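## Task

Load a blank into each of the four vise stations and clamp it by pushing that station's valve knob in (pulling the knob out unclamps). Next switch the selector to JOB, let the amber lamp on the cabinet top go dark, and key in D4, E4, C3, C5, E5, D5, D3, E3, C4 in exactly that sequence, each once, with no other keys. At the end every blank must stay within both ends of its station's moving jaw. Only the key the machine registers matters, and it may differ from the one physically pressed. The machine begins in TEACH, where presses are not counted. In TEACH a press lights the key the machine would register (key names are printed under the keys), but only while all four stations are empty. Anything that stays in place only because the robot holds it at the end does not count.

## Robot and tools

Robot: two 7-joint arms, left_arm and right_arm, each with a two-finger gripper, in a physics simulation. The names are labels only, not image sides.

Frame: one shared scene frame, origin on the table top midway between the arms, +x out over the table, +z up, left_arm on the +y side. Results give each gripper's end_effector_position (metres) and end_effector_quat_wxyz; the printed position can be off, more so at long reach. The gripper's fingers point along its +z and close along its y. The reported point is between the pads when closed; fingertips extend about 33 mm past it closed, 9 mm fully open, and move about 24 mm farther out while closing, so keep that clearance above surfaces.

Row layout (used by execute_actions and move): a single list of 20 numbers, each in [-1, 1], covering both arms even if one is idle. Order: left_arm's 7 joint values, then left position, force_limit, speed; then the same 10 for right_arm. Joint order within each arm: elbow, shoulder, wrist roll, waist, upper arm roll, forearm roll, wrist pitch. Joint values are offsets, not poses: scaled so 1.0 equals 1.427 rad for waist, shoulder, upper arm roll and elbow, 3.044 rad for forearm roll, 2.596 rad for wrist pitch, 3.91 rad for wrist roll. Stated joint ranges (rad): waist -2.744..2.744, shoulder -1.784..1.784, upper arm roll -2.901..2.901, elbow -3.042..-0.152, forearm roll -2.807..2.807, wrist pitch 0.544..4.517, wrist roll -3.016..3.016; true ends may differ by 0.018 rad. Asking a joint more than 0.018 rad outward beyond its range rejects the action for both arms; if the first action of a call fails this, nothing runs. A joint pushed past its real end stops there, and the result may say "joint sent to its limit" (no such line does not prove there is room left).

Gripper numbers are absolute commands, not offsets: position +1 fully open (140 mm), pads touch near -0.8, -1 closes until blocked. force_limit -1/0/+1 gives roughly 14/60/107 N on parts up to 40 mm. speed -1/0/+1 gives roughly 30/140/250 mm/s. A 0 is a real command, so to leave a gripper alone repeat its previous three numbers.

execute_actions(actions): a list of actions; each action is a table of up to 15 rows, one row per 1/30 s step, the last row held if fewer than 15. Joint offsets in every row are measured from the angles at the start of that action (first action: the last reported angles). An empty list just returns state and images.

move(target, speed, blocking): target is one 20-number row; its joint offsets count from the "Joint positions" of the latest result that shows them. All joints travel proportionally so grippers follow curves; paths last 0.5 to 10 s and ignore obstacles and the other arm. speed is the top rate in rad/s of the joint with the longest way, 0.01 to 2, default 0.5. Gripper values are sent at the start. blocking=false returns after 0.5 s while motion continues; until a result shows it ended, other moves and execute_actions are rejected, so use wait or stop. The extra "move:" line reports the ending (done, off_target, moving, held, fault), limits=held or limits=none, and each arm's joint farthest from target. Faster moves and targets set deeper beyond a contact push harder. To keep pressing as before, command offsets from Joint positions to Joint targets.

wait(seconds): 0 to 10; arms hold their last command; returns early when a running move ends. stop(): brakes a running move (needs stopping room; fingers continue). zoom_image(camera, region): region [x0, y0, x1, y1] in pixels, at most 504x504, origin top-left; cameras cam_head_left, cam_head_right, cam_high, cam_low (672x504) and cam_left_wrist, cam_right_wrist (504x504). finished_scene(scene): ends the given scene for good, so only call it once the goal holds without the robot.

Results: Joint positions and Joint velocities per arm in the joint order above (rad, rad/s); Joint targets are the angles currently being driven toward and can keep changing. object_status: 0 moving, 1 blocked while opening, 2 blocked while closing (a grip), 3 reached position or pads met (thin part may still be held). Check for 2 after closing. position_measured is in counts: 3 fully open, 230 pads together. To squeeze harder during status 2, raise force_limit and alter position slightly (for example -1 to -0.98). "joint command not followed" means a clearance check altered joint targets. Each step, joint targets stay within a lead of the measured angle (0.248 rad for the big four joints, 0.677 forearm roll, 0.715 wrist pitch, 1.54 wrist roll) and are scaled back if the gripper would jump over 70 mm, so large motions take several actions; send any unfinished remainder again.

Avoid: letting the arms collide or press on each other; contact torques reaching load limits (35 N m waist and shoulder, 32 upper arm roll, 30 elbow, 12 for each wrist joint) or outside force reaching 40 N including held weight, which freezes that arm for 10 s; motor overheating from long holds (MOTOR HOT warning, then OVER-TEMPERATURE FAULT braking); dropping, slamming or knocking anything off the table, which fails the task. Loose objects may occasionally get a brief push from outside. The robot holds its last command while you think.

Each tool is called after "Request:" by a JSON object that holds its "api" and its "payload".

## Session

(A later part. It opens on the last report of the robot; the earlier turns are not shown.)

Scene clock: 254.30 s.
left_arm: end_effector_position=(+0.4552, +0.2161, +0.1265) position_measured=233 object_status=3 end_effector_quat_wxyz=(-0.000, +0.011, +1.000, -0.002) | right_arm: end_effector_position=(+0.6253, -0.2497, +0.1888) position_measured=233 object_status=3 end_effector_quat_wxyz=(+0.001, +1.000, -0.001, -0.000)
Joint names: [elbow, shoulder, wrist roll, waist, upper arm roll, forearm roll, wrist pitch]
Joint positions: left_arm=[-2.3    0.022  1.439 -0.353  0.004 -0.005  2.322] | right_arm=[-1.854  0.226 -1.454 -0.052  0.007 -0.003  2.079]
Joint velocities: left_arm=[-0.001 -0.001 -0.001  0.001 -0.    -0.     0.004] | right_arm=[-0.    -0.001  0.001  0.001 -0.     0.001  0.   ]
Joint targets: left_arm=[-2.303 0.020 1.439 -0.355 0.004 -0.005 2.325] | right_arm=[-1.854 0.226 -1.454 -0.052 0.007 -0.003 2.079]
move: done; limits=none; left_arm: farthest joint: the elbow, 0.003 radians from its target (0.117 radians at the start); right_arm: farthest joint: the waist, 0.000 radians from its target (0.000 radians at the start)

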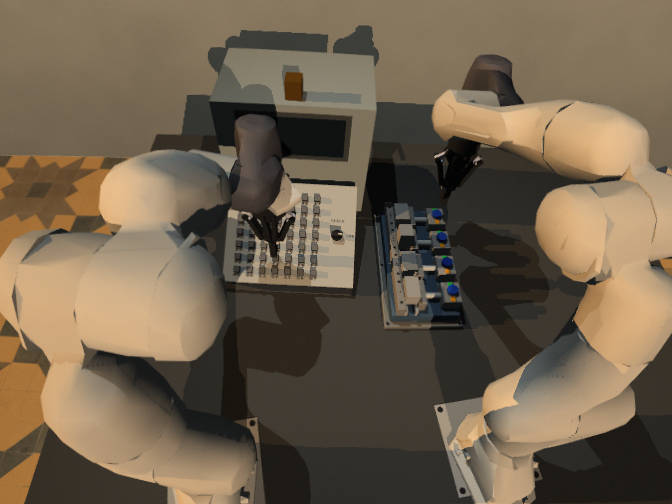

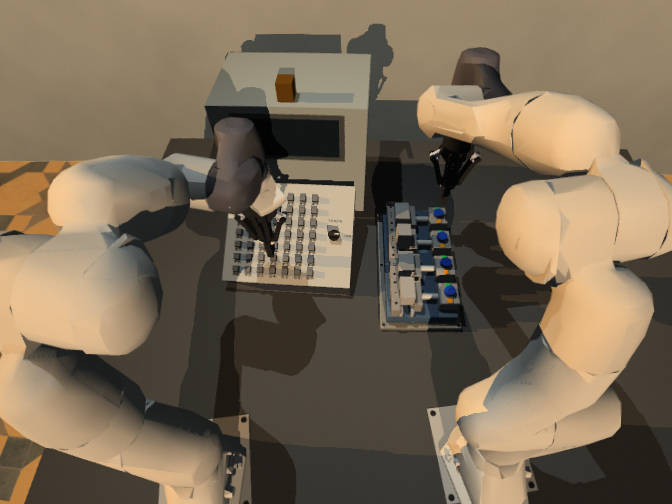

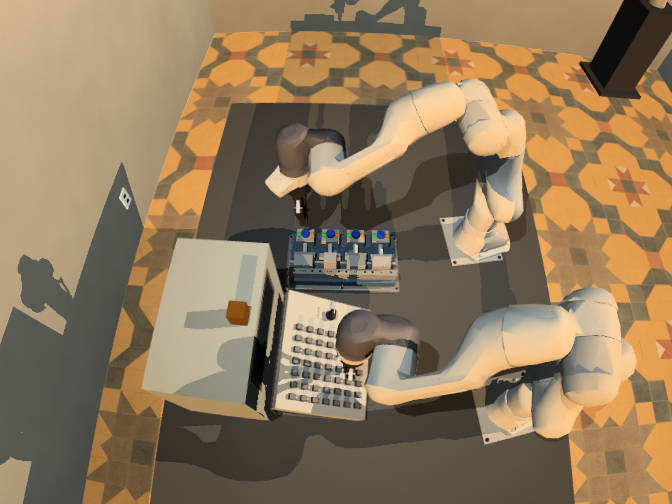

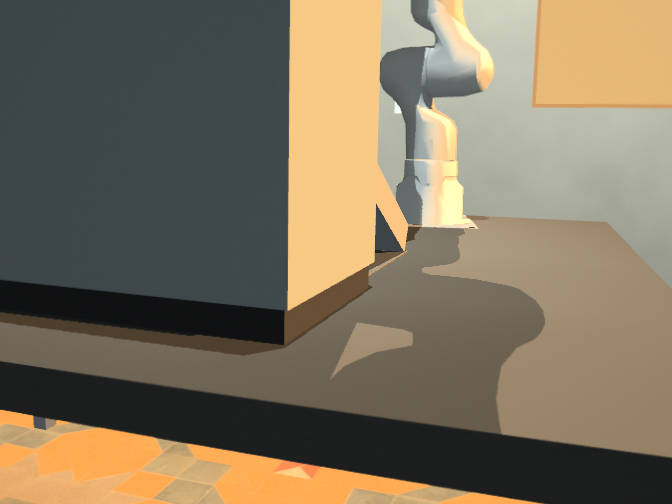

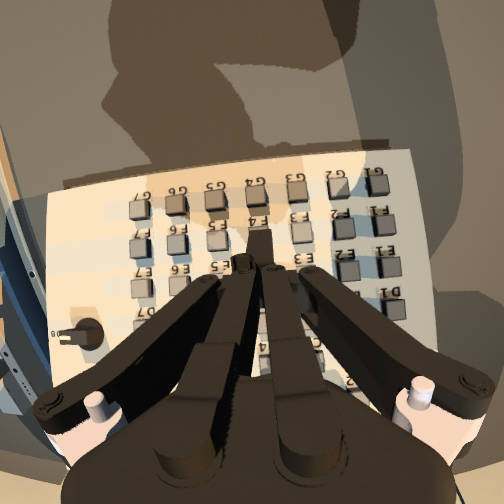

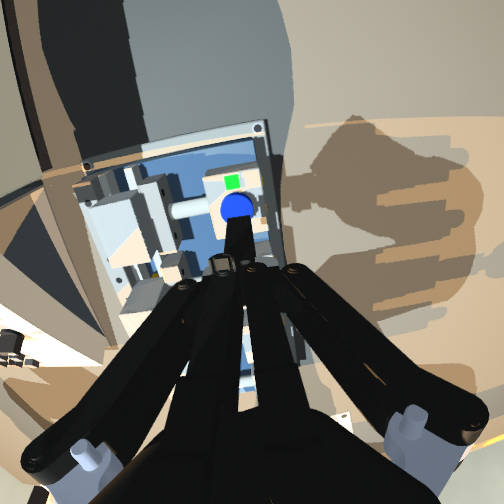

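Request:
{"api": "move", "payload": {"target": [-0.0133,0.0245,0,-0.0014,0,0,0.0208,-1,0,1, 0,0,0,0,0,0,0,-1,0,1], "speed": 0.07}}

Scene clock: 255.50 s.
left_arm: end_effector_position=(+0.4557, +0.2161, +0.1084) position_measured=233 object_status=3 end_effector_quat_wxyz=(+0.000, +0.011, +1.000, -0.002) | right_arm: end_effector_position=(+0.6253, -0.2497, +0.1888) position_measured=233 object_status=3 end_effector_quat_wxyz=(+0.001, +1.000, -0.001, -0.000)
Joint names: [elbow, shoulder, wrist roll, waist, upper arm roll, forearm roll, wrist pitch]
Joint positions: left_arm=[-2.316  0.053  1.439 -0.354  0.004 -0.005  2.37 ] | right_arm=[-1.854  0.226 -1.454 -0.052  0.007 -0.003  2.079]
Joint velocities: left_arm=[-0.001  0.     0.     0.    -0.     0.001  0.001] | right_arm=[-0.001 -0.    -0.    -0.002  0.001  0.    -0.   ]
Joint targets: left_arm=[-2.319 0.057 1.439 -0.355 0.004 -0.005 2.376] | right_arm=[-1.854 0.226 -1.454 -0.052 0.007 -0.003 2.079]
move: done; limits=none; left_arm: farthest joint: the wrist pitch, 0.006 radians from its target (0.054 radians at the start); right_arm: farthest joint: the waist, 0.000 radians from its target (0.000 radians at the start)

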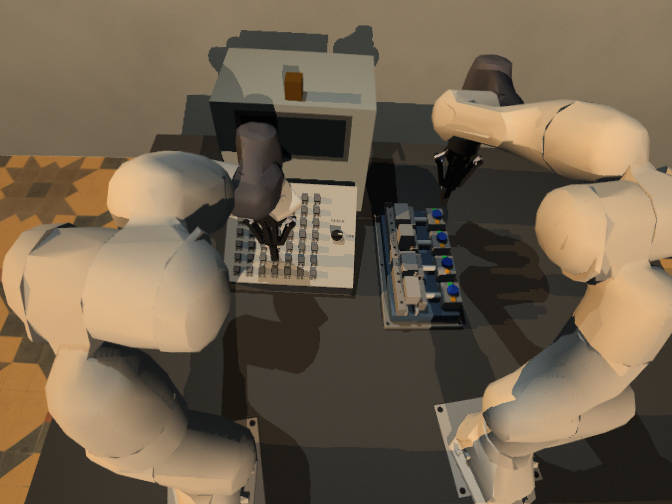

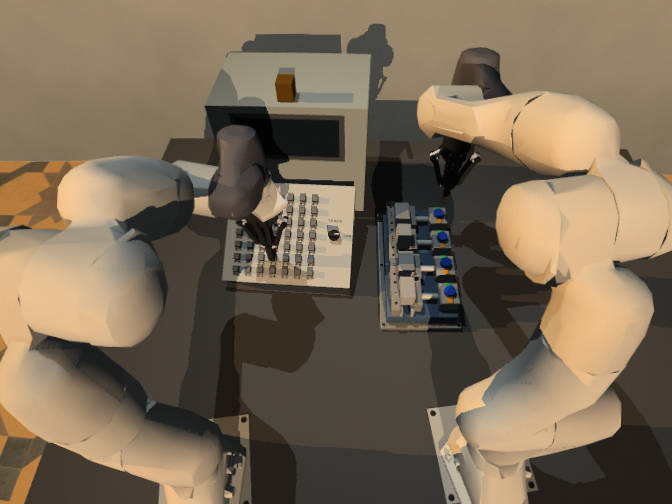

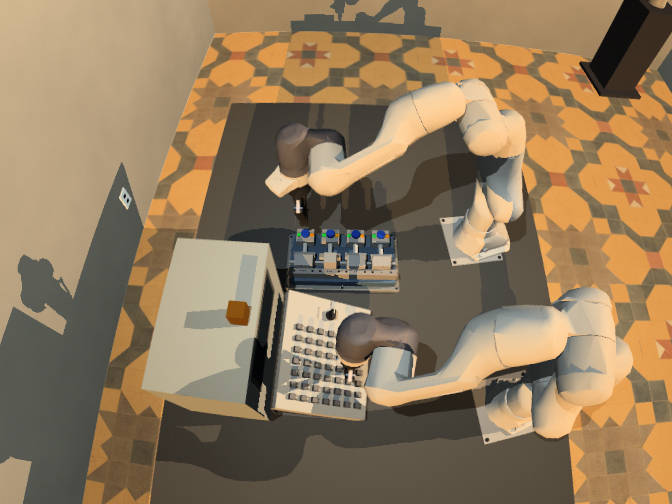

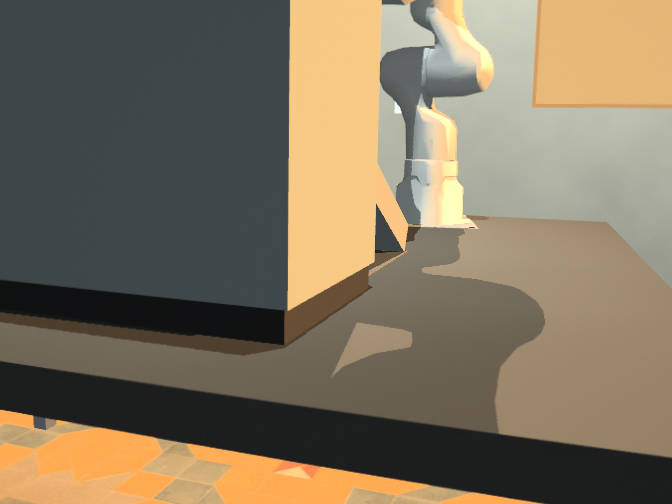

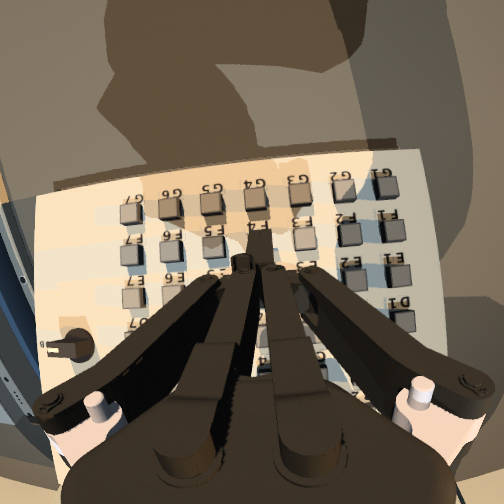

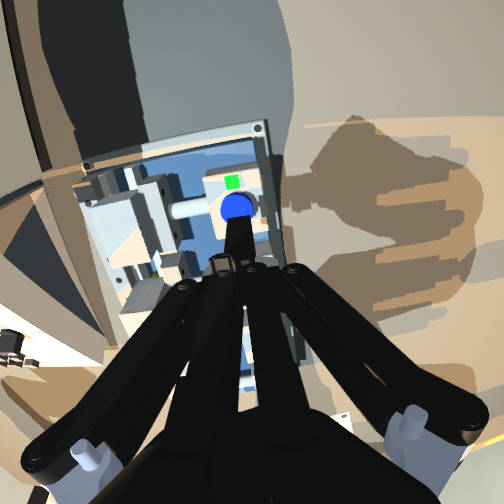

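Request:
{"api": "move", "payload": {"target": [0.0266,-0.0512,0,0,0,0,-0.0424,-1,0,1, 0,0,0,0,0,0,0,-1,0,1], "speed": 0.2}}

Scene clock: 256.83 s.
left_arm: end_effector_position=(+0.4548, +0.2160, +0.1514) position_measured=233 object_status=3 end_effector_quat_wxyz=(+0.001, +0.011, +1.000, -0.002) | right_arm: end_effector_position=(+0.6253, -0.2497, +0.1888) position_measured=233 object_status=3 end_effector_quat_wxyz=(+0.001, +1.000, -0.001, -0.000)
Joint names: [elbow, shoulder, wrist roll, waist, upper arm roll, forearm roll, wrist pitch]
Joint positions: left_arm=[-2.28  -0.019  1.439 -0.354  0.004 -0.005  2.263] | right_arm=[-1.854  0.226 -1.454 -0.052  0.007 -0.003  2.079]
Joint velocities: left_arm=[-0.001 -0.001  0.001  0.    -0.     0.    -0.003] | right_arm=[-0.001  0.     0.001  0.001  0.001 -0.001  0.   ]
Joint targets: left_arm=[-2.278 -0.020 1.439 -0.354 0.004 -0.005 2.260] | right_arm=[-1.854 0.226 -1.454 -0.052 0.007 -0.003 2.079]
move: done; limits=none; left_arm: farthest joint: the wrist pitch, 0.003 radians from its target (0.110 radians at the start); right_arm: farthest joint: the waist, 0.000 radians from its target (0.000 radians at the start)

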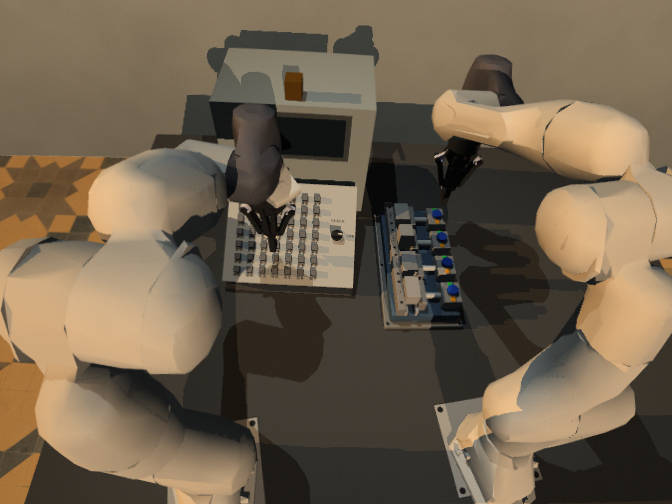

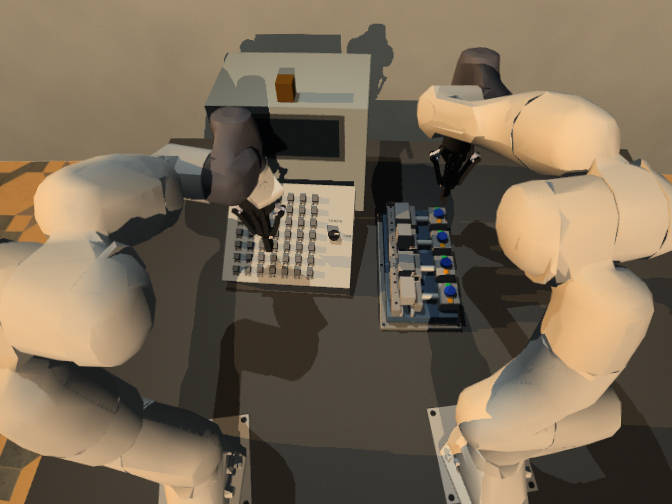

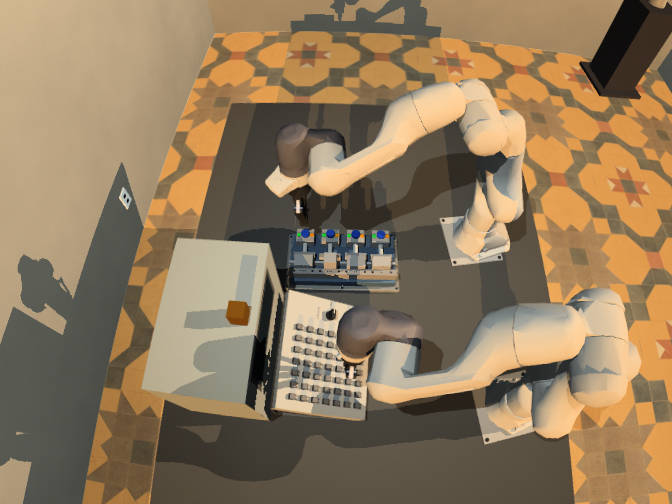

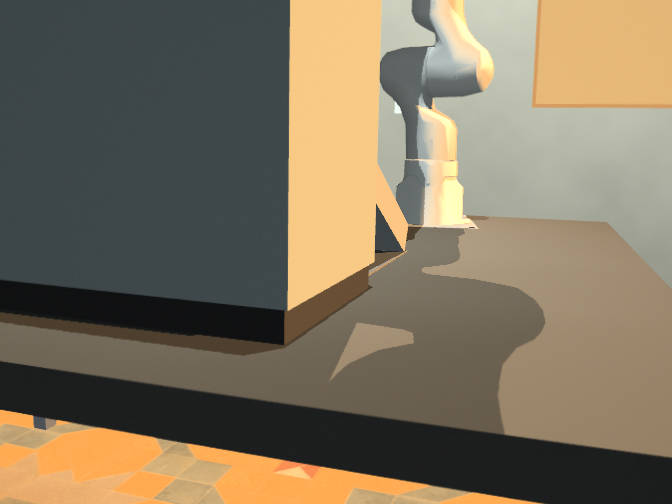

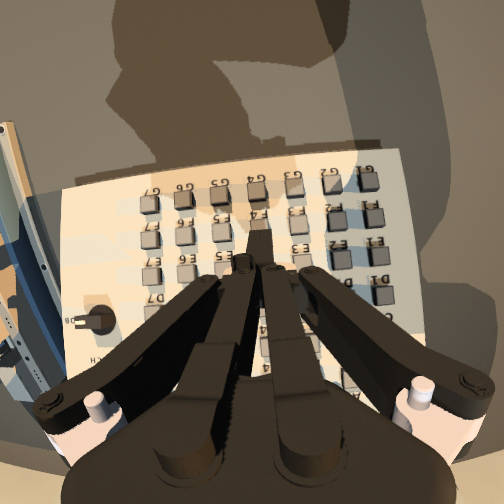

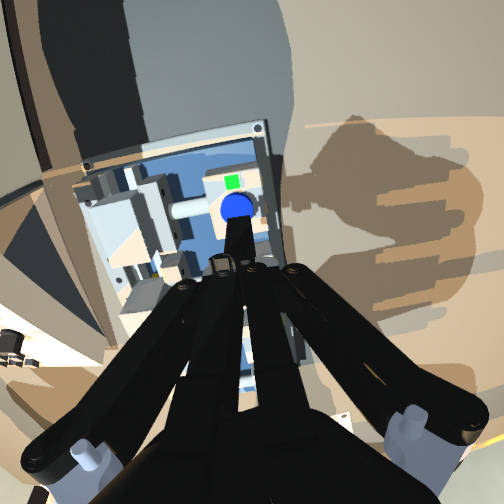

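Request:
{"api": "move", "payload": {"target": [0.1759,0.1226,0,-0.0287,0,0,-0.0308,-1,0,1, 0,0,0,0,0,0,0,-1,0,1], "speed": 0.3}}

Scene clock: 258.33 s.
left_arm: end_effector_position=(+0.5155, +0.1830, +0.1600) position_measured=233 object_status=3 end_effector_quat_wxyz=(+0.000, +0.031, +1.000, -0.002) | right_arm: end_effector_position=(+0.6253, -0.2497, +0.1888) position_measured=233 object_status=3 end_effector_quat_wxyz=(+0.001, +1.000, -0.001, -0.000)
Joint names: [elbow, shoulder, wrist roll, waist, upper arm roll, forearm roll, wrist pitch]
Joint positions: left_arm=[-2.032  0.154  1.439 -0.393  0.004 -0.005  2.186] | right_arm=[-1.854  0.226 -1.454 -0.052  0.007 -0.003  2.079]
Joint velocities: left_arm=[ 0.001  0.    -0.001 -0.001 -0.     0.001 -0.005] | right_arm=[-0.001  0.003 -0.    -0.001 -0.001 -0.    -0.   ]
Joint targets: left_arm=[-2.029 0.156 1.439 -0.395 0.004 -0.005 2.183] | right_arm=[-1.854 0.226 -1.454 -0.052 0.007 -0.003 2.079]
move: done; limits=none; left_arm: farthest joint: the elbow, 0.003 radians from its target (0.251 radians at the start); right_arm: farthest joint: the waist, 0.000 radians from its target (0.000 radians at the start)

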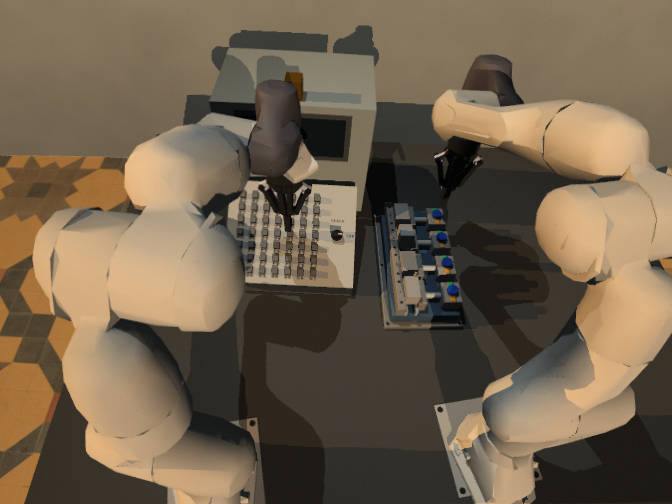

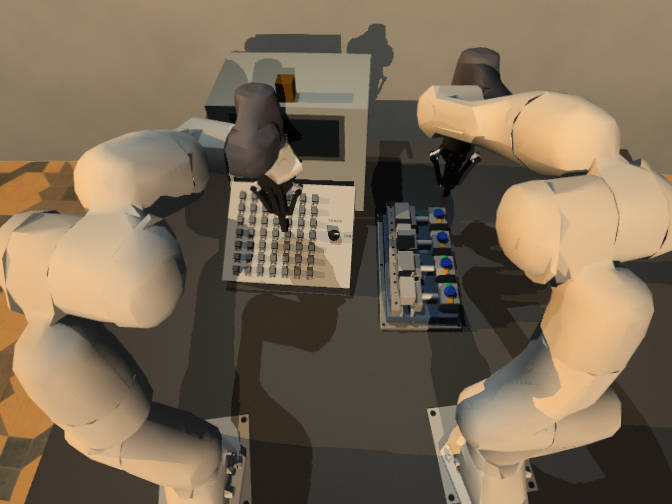

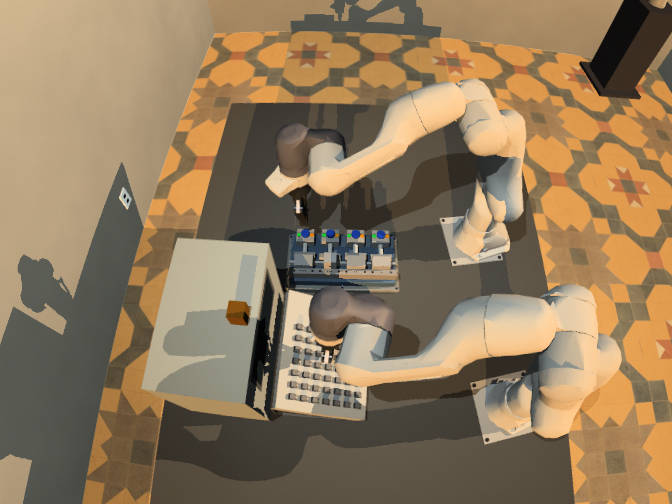

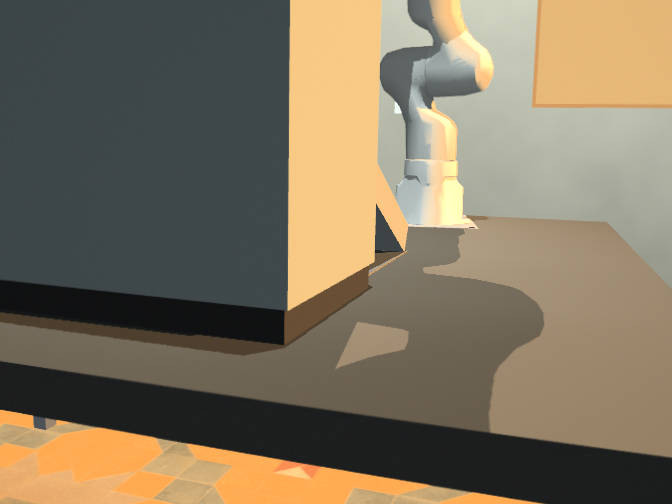

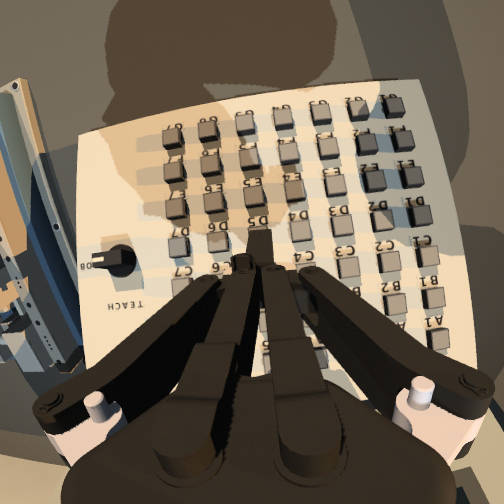

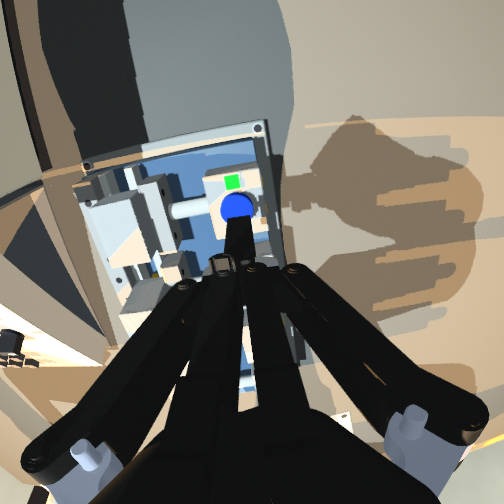

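Request:
{"api": "move", "payload": {"target": [-0.0175,0.0245,0,-0.0007,0,0,0.0231,-1,0,1, 0,0,0,0,0,0,0,-1,0,1], "speed": 0.07}}

Scene clock: 259.60 s.
left_arm: end_effector_position=(+0.5167, +0.1830, +0.1384) position_measured=233 object_status=3 end_effector_quat_wxyz=(+0.001, +0.031, +1.000, -0.002) | right_arm: end_effector_position=(+0.6253, -0.2497, +0.1888) position_measured=233 object_status=3 end_effector_quat_wxyz=(+0.001, +1.000, -0.001, -0.000)
Joint names: [elbow, shoulder, wrist roll, waist, upper arm roll, forearm roll, wrist pitch]
Joint positions: left_arm=[-2.052  0.183  1.439 -0.394  0.004 -0.005  2.238] | right_arm=[-1.854  0.226 -1.454 -0.052  0.007 -0.003  2.079]
Joint velocities: left_arm=[ 0.001  0.001  0.    -0.001  0.001 -0.     0.   ] | right_arm=[ 0.001 -0.002  0.001 -0.001 -0.001  0.    -0.   ]
Joint targets: left_arm=[-2.057 0.189 1.439 -0.394 0.004 -0.005 2.246] | right_arm=[-1.854 0.226 -1.454 -0.052 0.007 -0.003 2.079]
move: done; limits=none; left_arm: farthest joint: the wrist pitch, 0.008 radians from its target (0.060 radians at the start); right_arm: farthest joint: the waist, 0.000 radians from its target (0.000 radians at the start)

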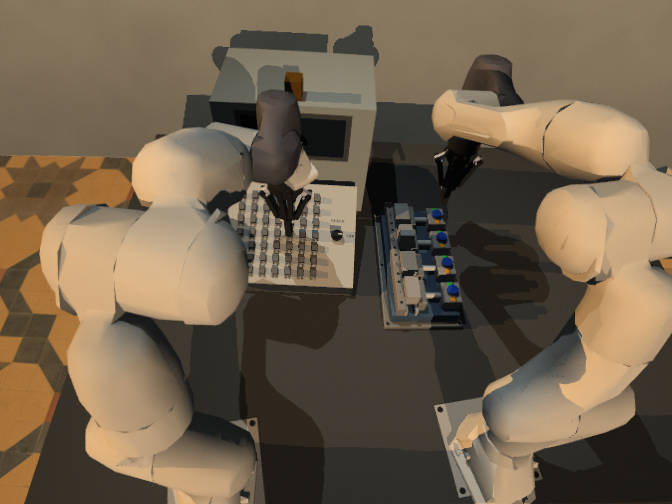

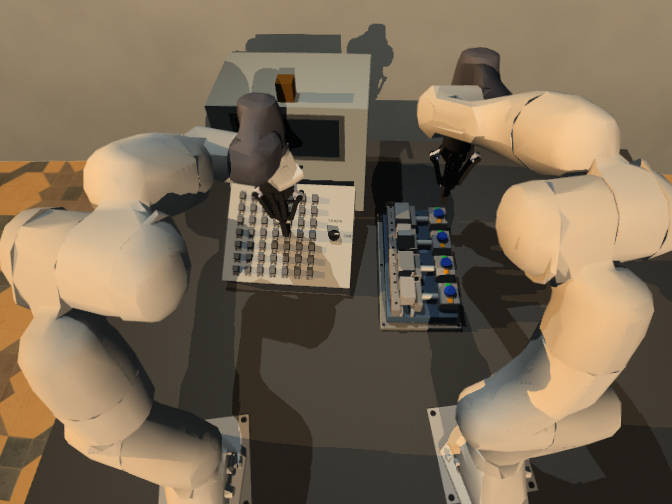

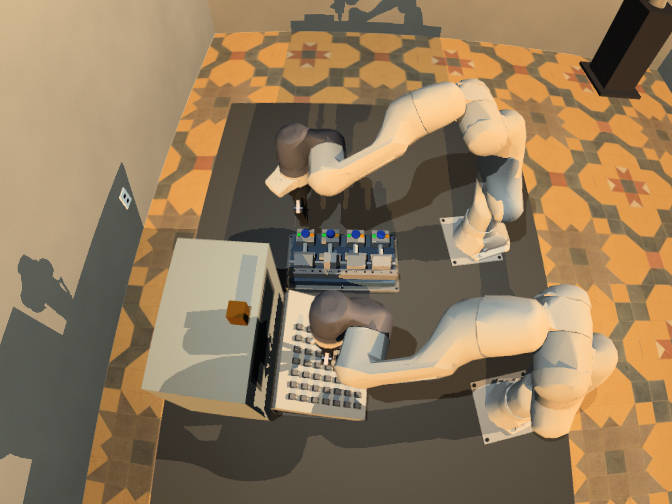

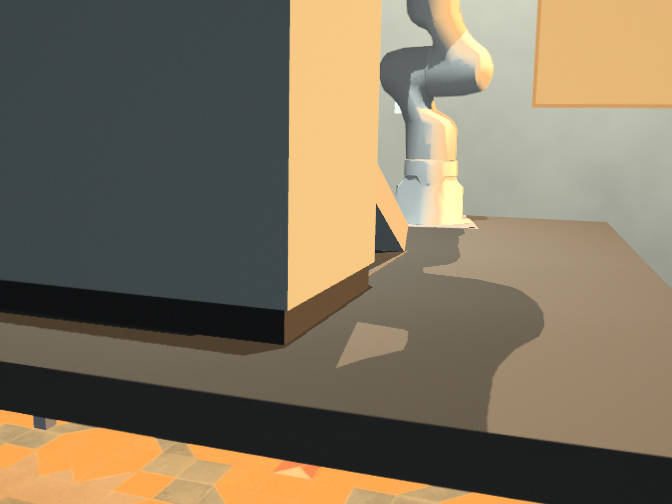

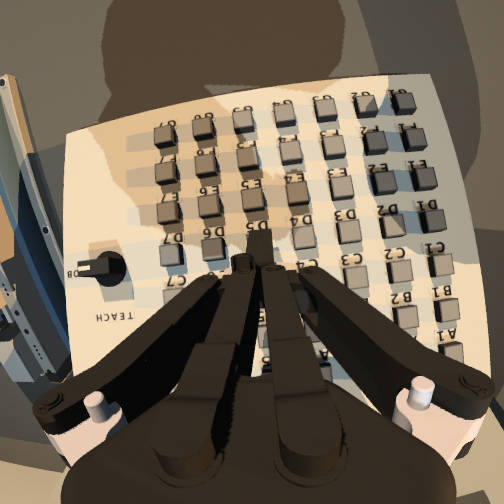

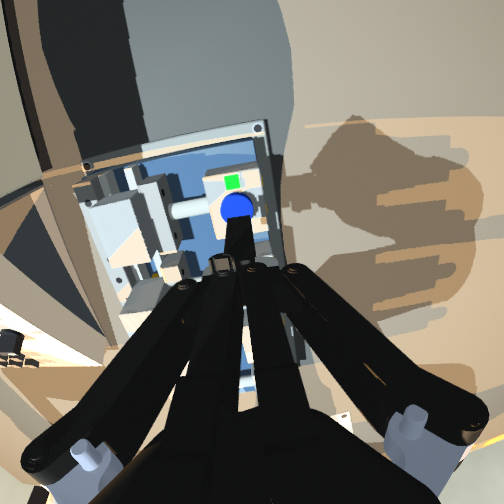

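Request:
{"api": "execute_actions", "payload": {"actions": []}}

Scene clock: 260.03 s.
left_arm: end_effector_position=(+0.5167, +0.1830, +0.1384) position_measured=233 object_status=3 end_effector_quat_wxyz=(+0.001, +0.031, +1.000, -0.002) | right_arm: end_effector_position=(+0.6253, -0.2497, +0.1888) position_measured=233 object_status=3 end_effector_quat_wxyz=(+0.001, +1.000, -0.001, -0.000)
Joint names: [elbow, shoulder, wrist roll, waist, upper arm roll, forearm roll, wrist pitch]
Joint positions: left_arm=[-2.052  0.183  1.439 -0.394  0.004 -0.005  2.238] | right_arm=[-1.854  0.226 -1.454 -0.052  0.007 -0.003  2.079]
Joint velocities: left_arm=[-0.    -0.001 -0.    -0.001 -0.    -0.     0.001] | right_arm=[ 0.001 -0.001  0.    -0.001 -0.002 -0.002 -0.   ]
Joint targets: left_arm=[-2.057 0.189 1.439 -0.394 0.004 -0.005 2.246] | right_arm=[-1.854 0.226 -1.454 -0.052 0.007 -0.003 2.079]

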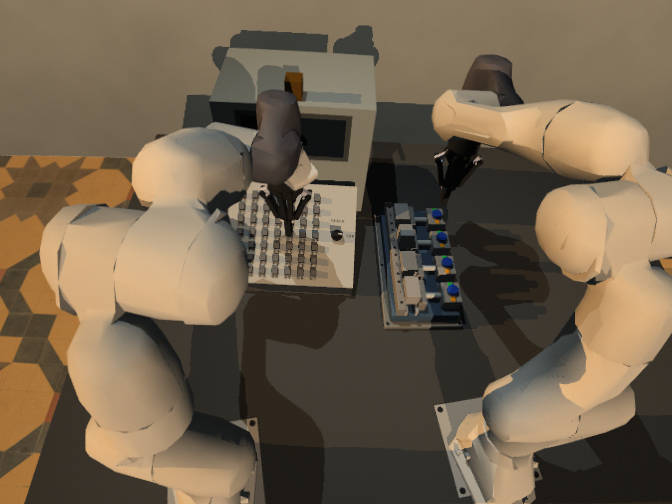

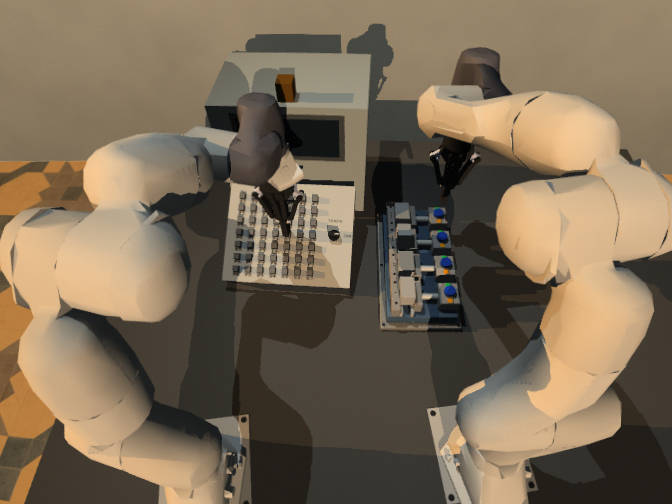

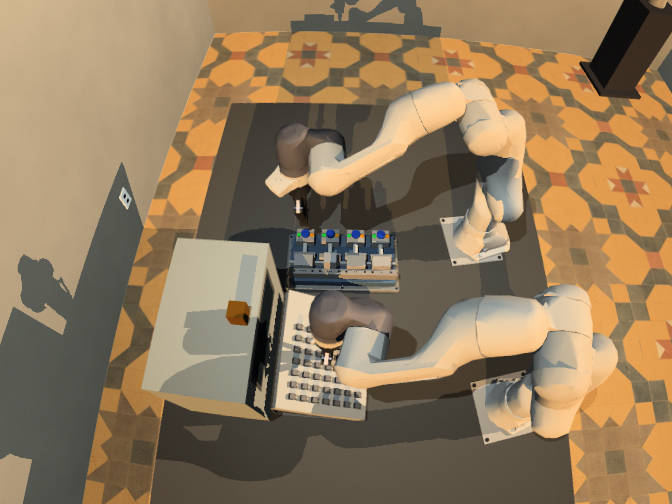

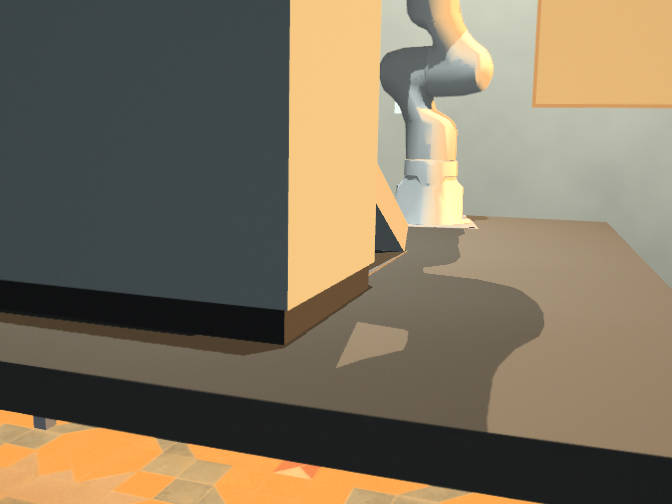

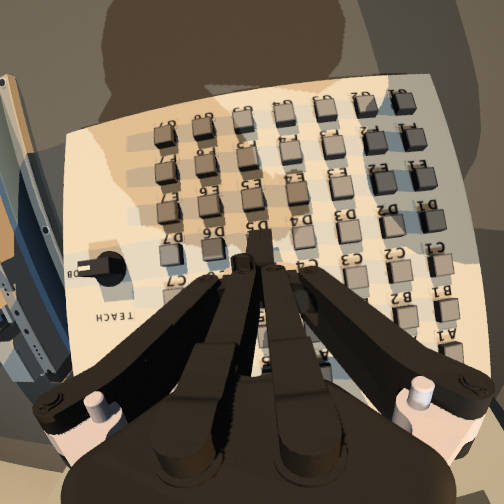

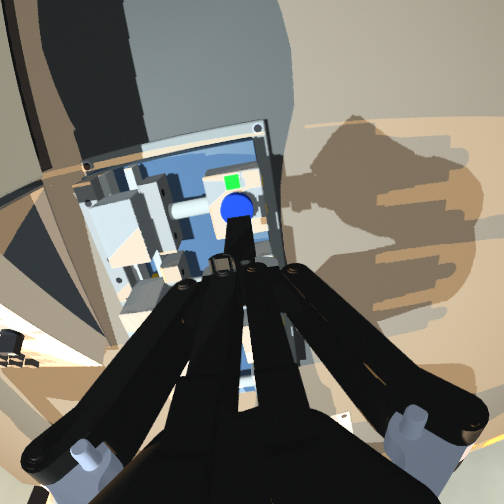

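Request:
{"api": "move", "payload": {"target": [0.0168,-0.0224,0,0,0,0,-0.0216,-1,0,1,0,0,0,0,0,0,0,-1,0,1], "speed": 0.15}}

Scene clock: 261.17 s.
left_arm: end_effector_position=(+0.5160, +0.1830, +0.1614) position_measured=233 object_status=3 end_effector_quat_wxyz=(+0.001, +0.031, +1.000, -0.002) | right_arm: end_effector_position=(+0.6253, -0.2497, +0.1888) position_measured=233 object_status=3 end_effector_quat_wxyz=(+0.001, +1.000, -0.001, -0.000)
Joint names: [elbow, shoulder, wrist roll, waist, upper arm roll, forearm roll, wrist pitch]
Joint positions: left_arm=[-2.03   0.152  1.439 -0.394  0.004 -0.005  2.185] | right_arm=[-1.854  0.226 -1.454 -0.052  0.007 -0.003  2.079]
Joint velocities: left_arm=[ 0.001  0.     0.001 -0.001  0.    -0.001 -0.004] | right_arm=[ 0.001  0.001  0.    -0.002  0.001  0.001  0.   ]
Joint targets: left_arm=[-2.028 0.151 1.439 -0.394 0.004 -0.005 2.182] | right_arm=[-1.854 0.226 -1.454 -0.052 0.007 -0.003 2.079]
move: done; limits=none; left_arm: farthest joint: the wrist pitch, 0.003 radians from its target (0.056 radians at the start); right_arm: farthest joint: the waist, 0.000 radians from its target (0.000 radians at the start)

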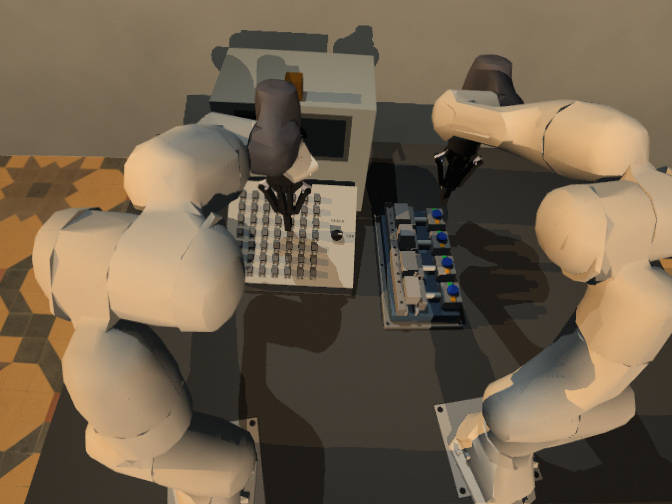

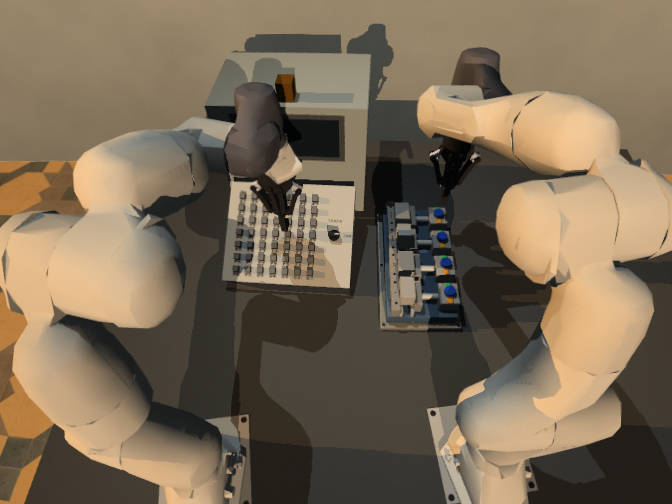

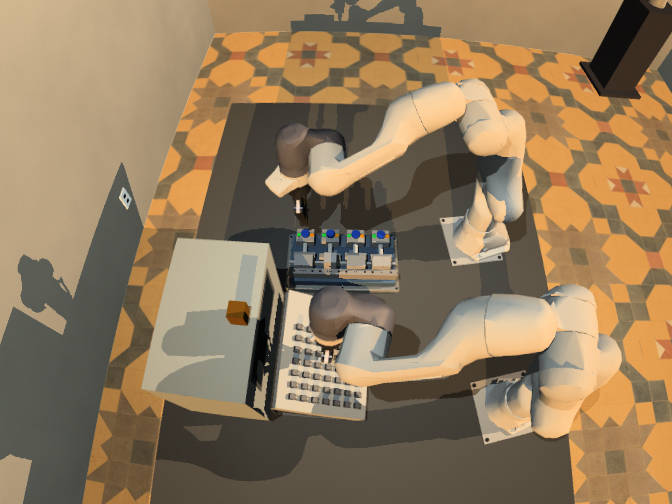

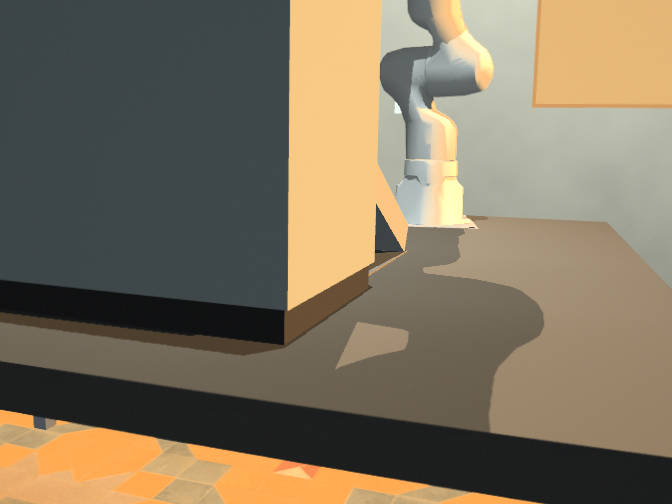

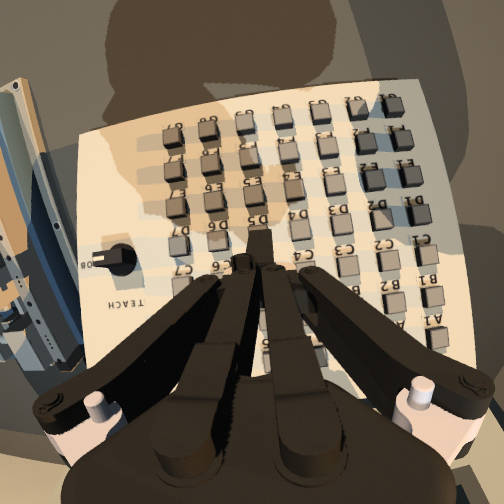

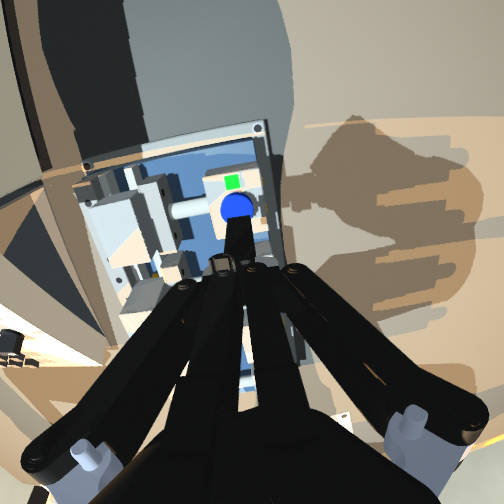

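Quick check of the vise before finishing.

Request:
{"api": "zoom_image", "payload": {"camera": "cam_high", "region": [270, 215, 420, 305]}}

Region (270, 215, 420, 305) of cam_high's 672x504 image, scaled by 3.360, with more detail than that image has; it fills the top 302 rows of this view, and the rest is white.

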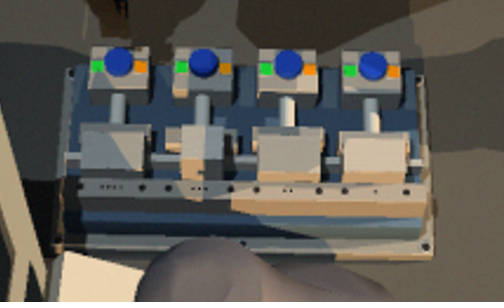

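Request:
{"api": "finished_scene", "payload": {"scene": 1}}

The scene is finished: the task was done.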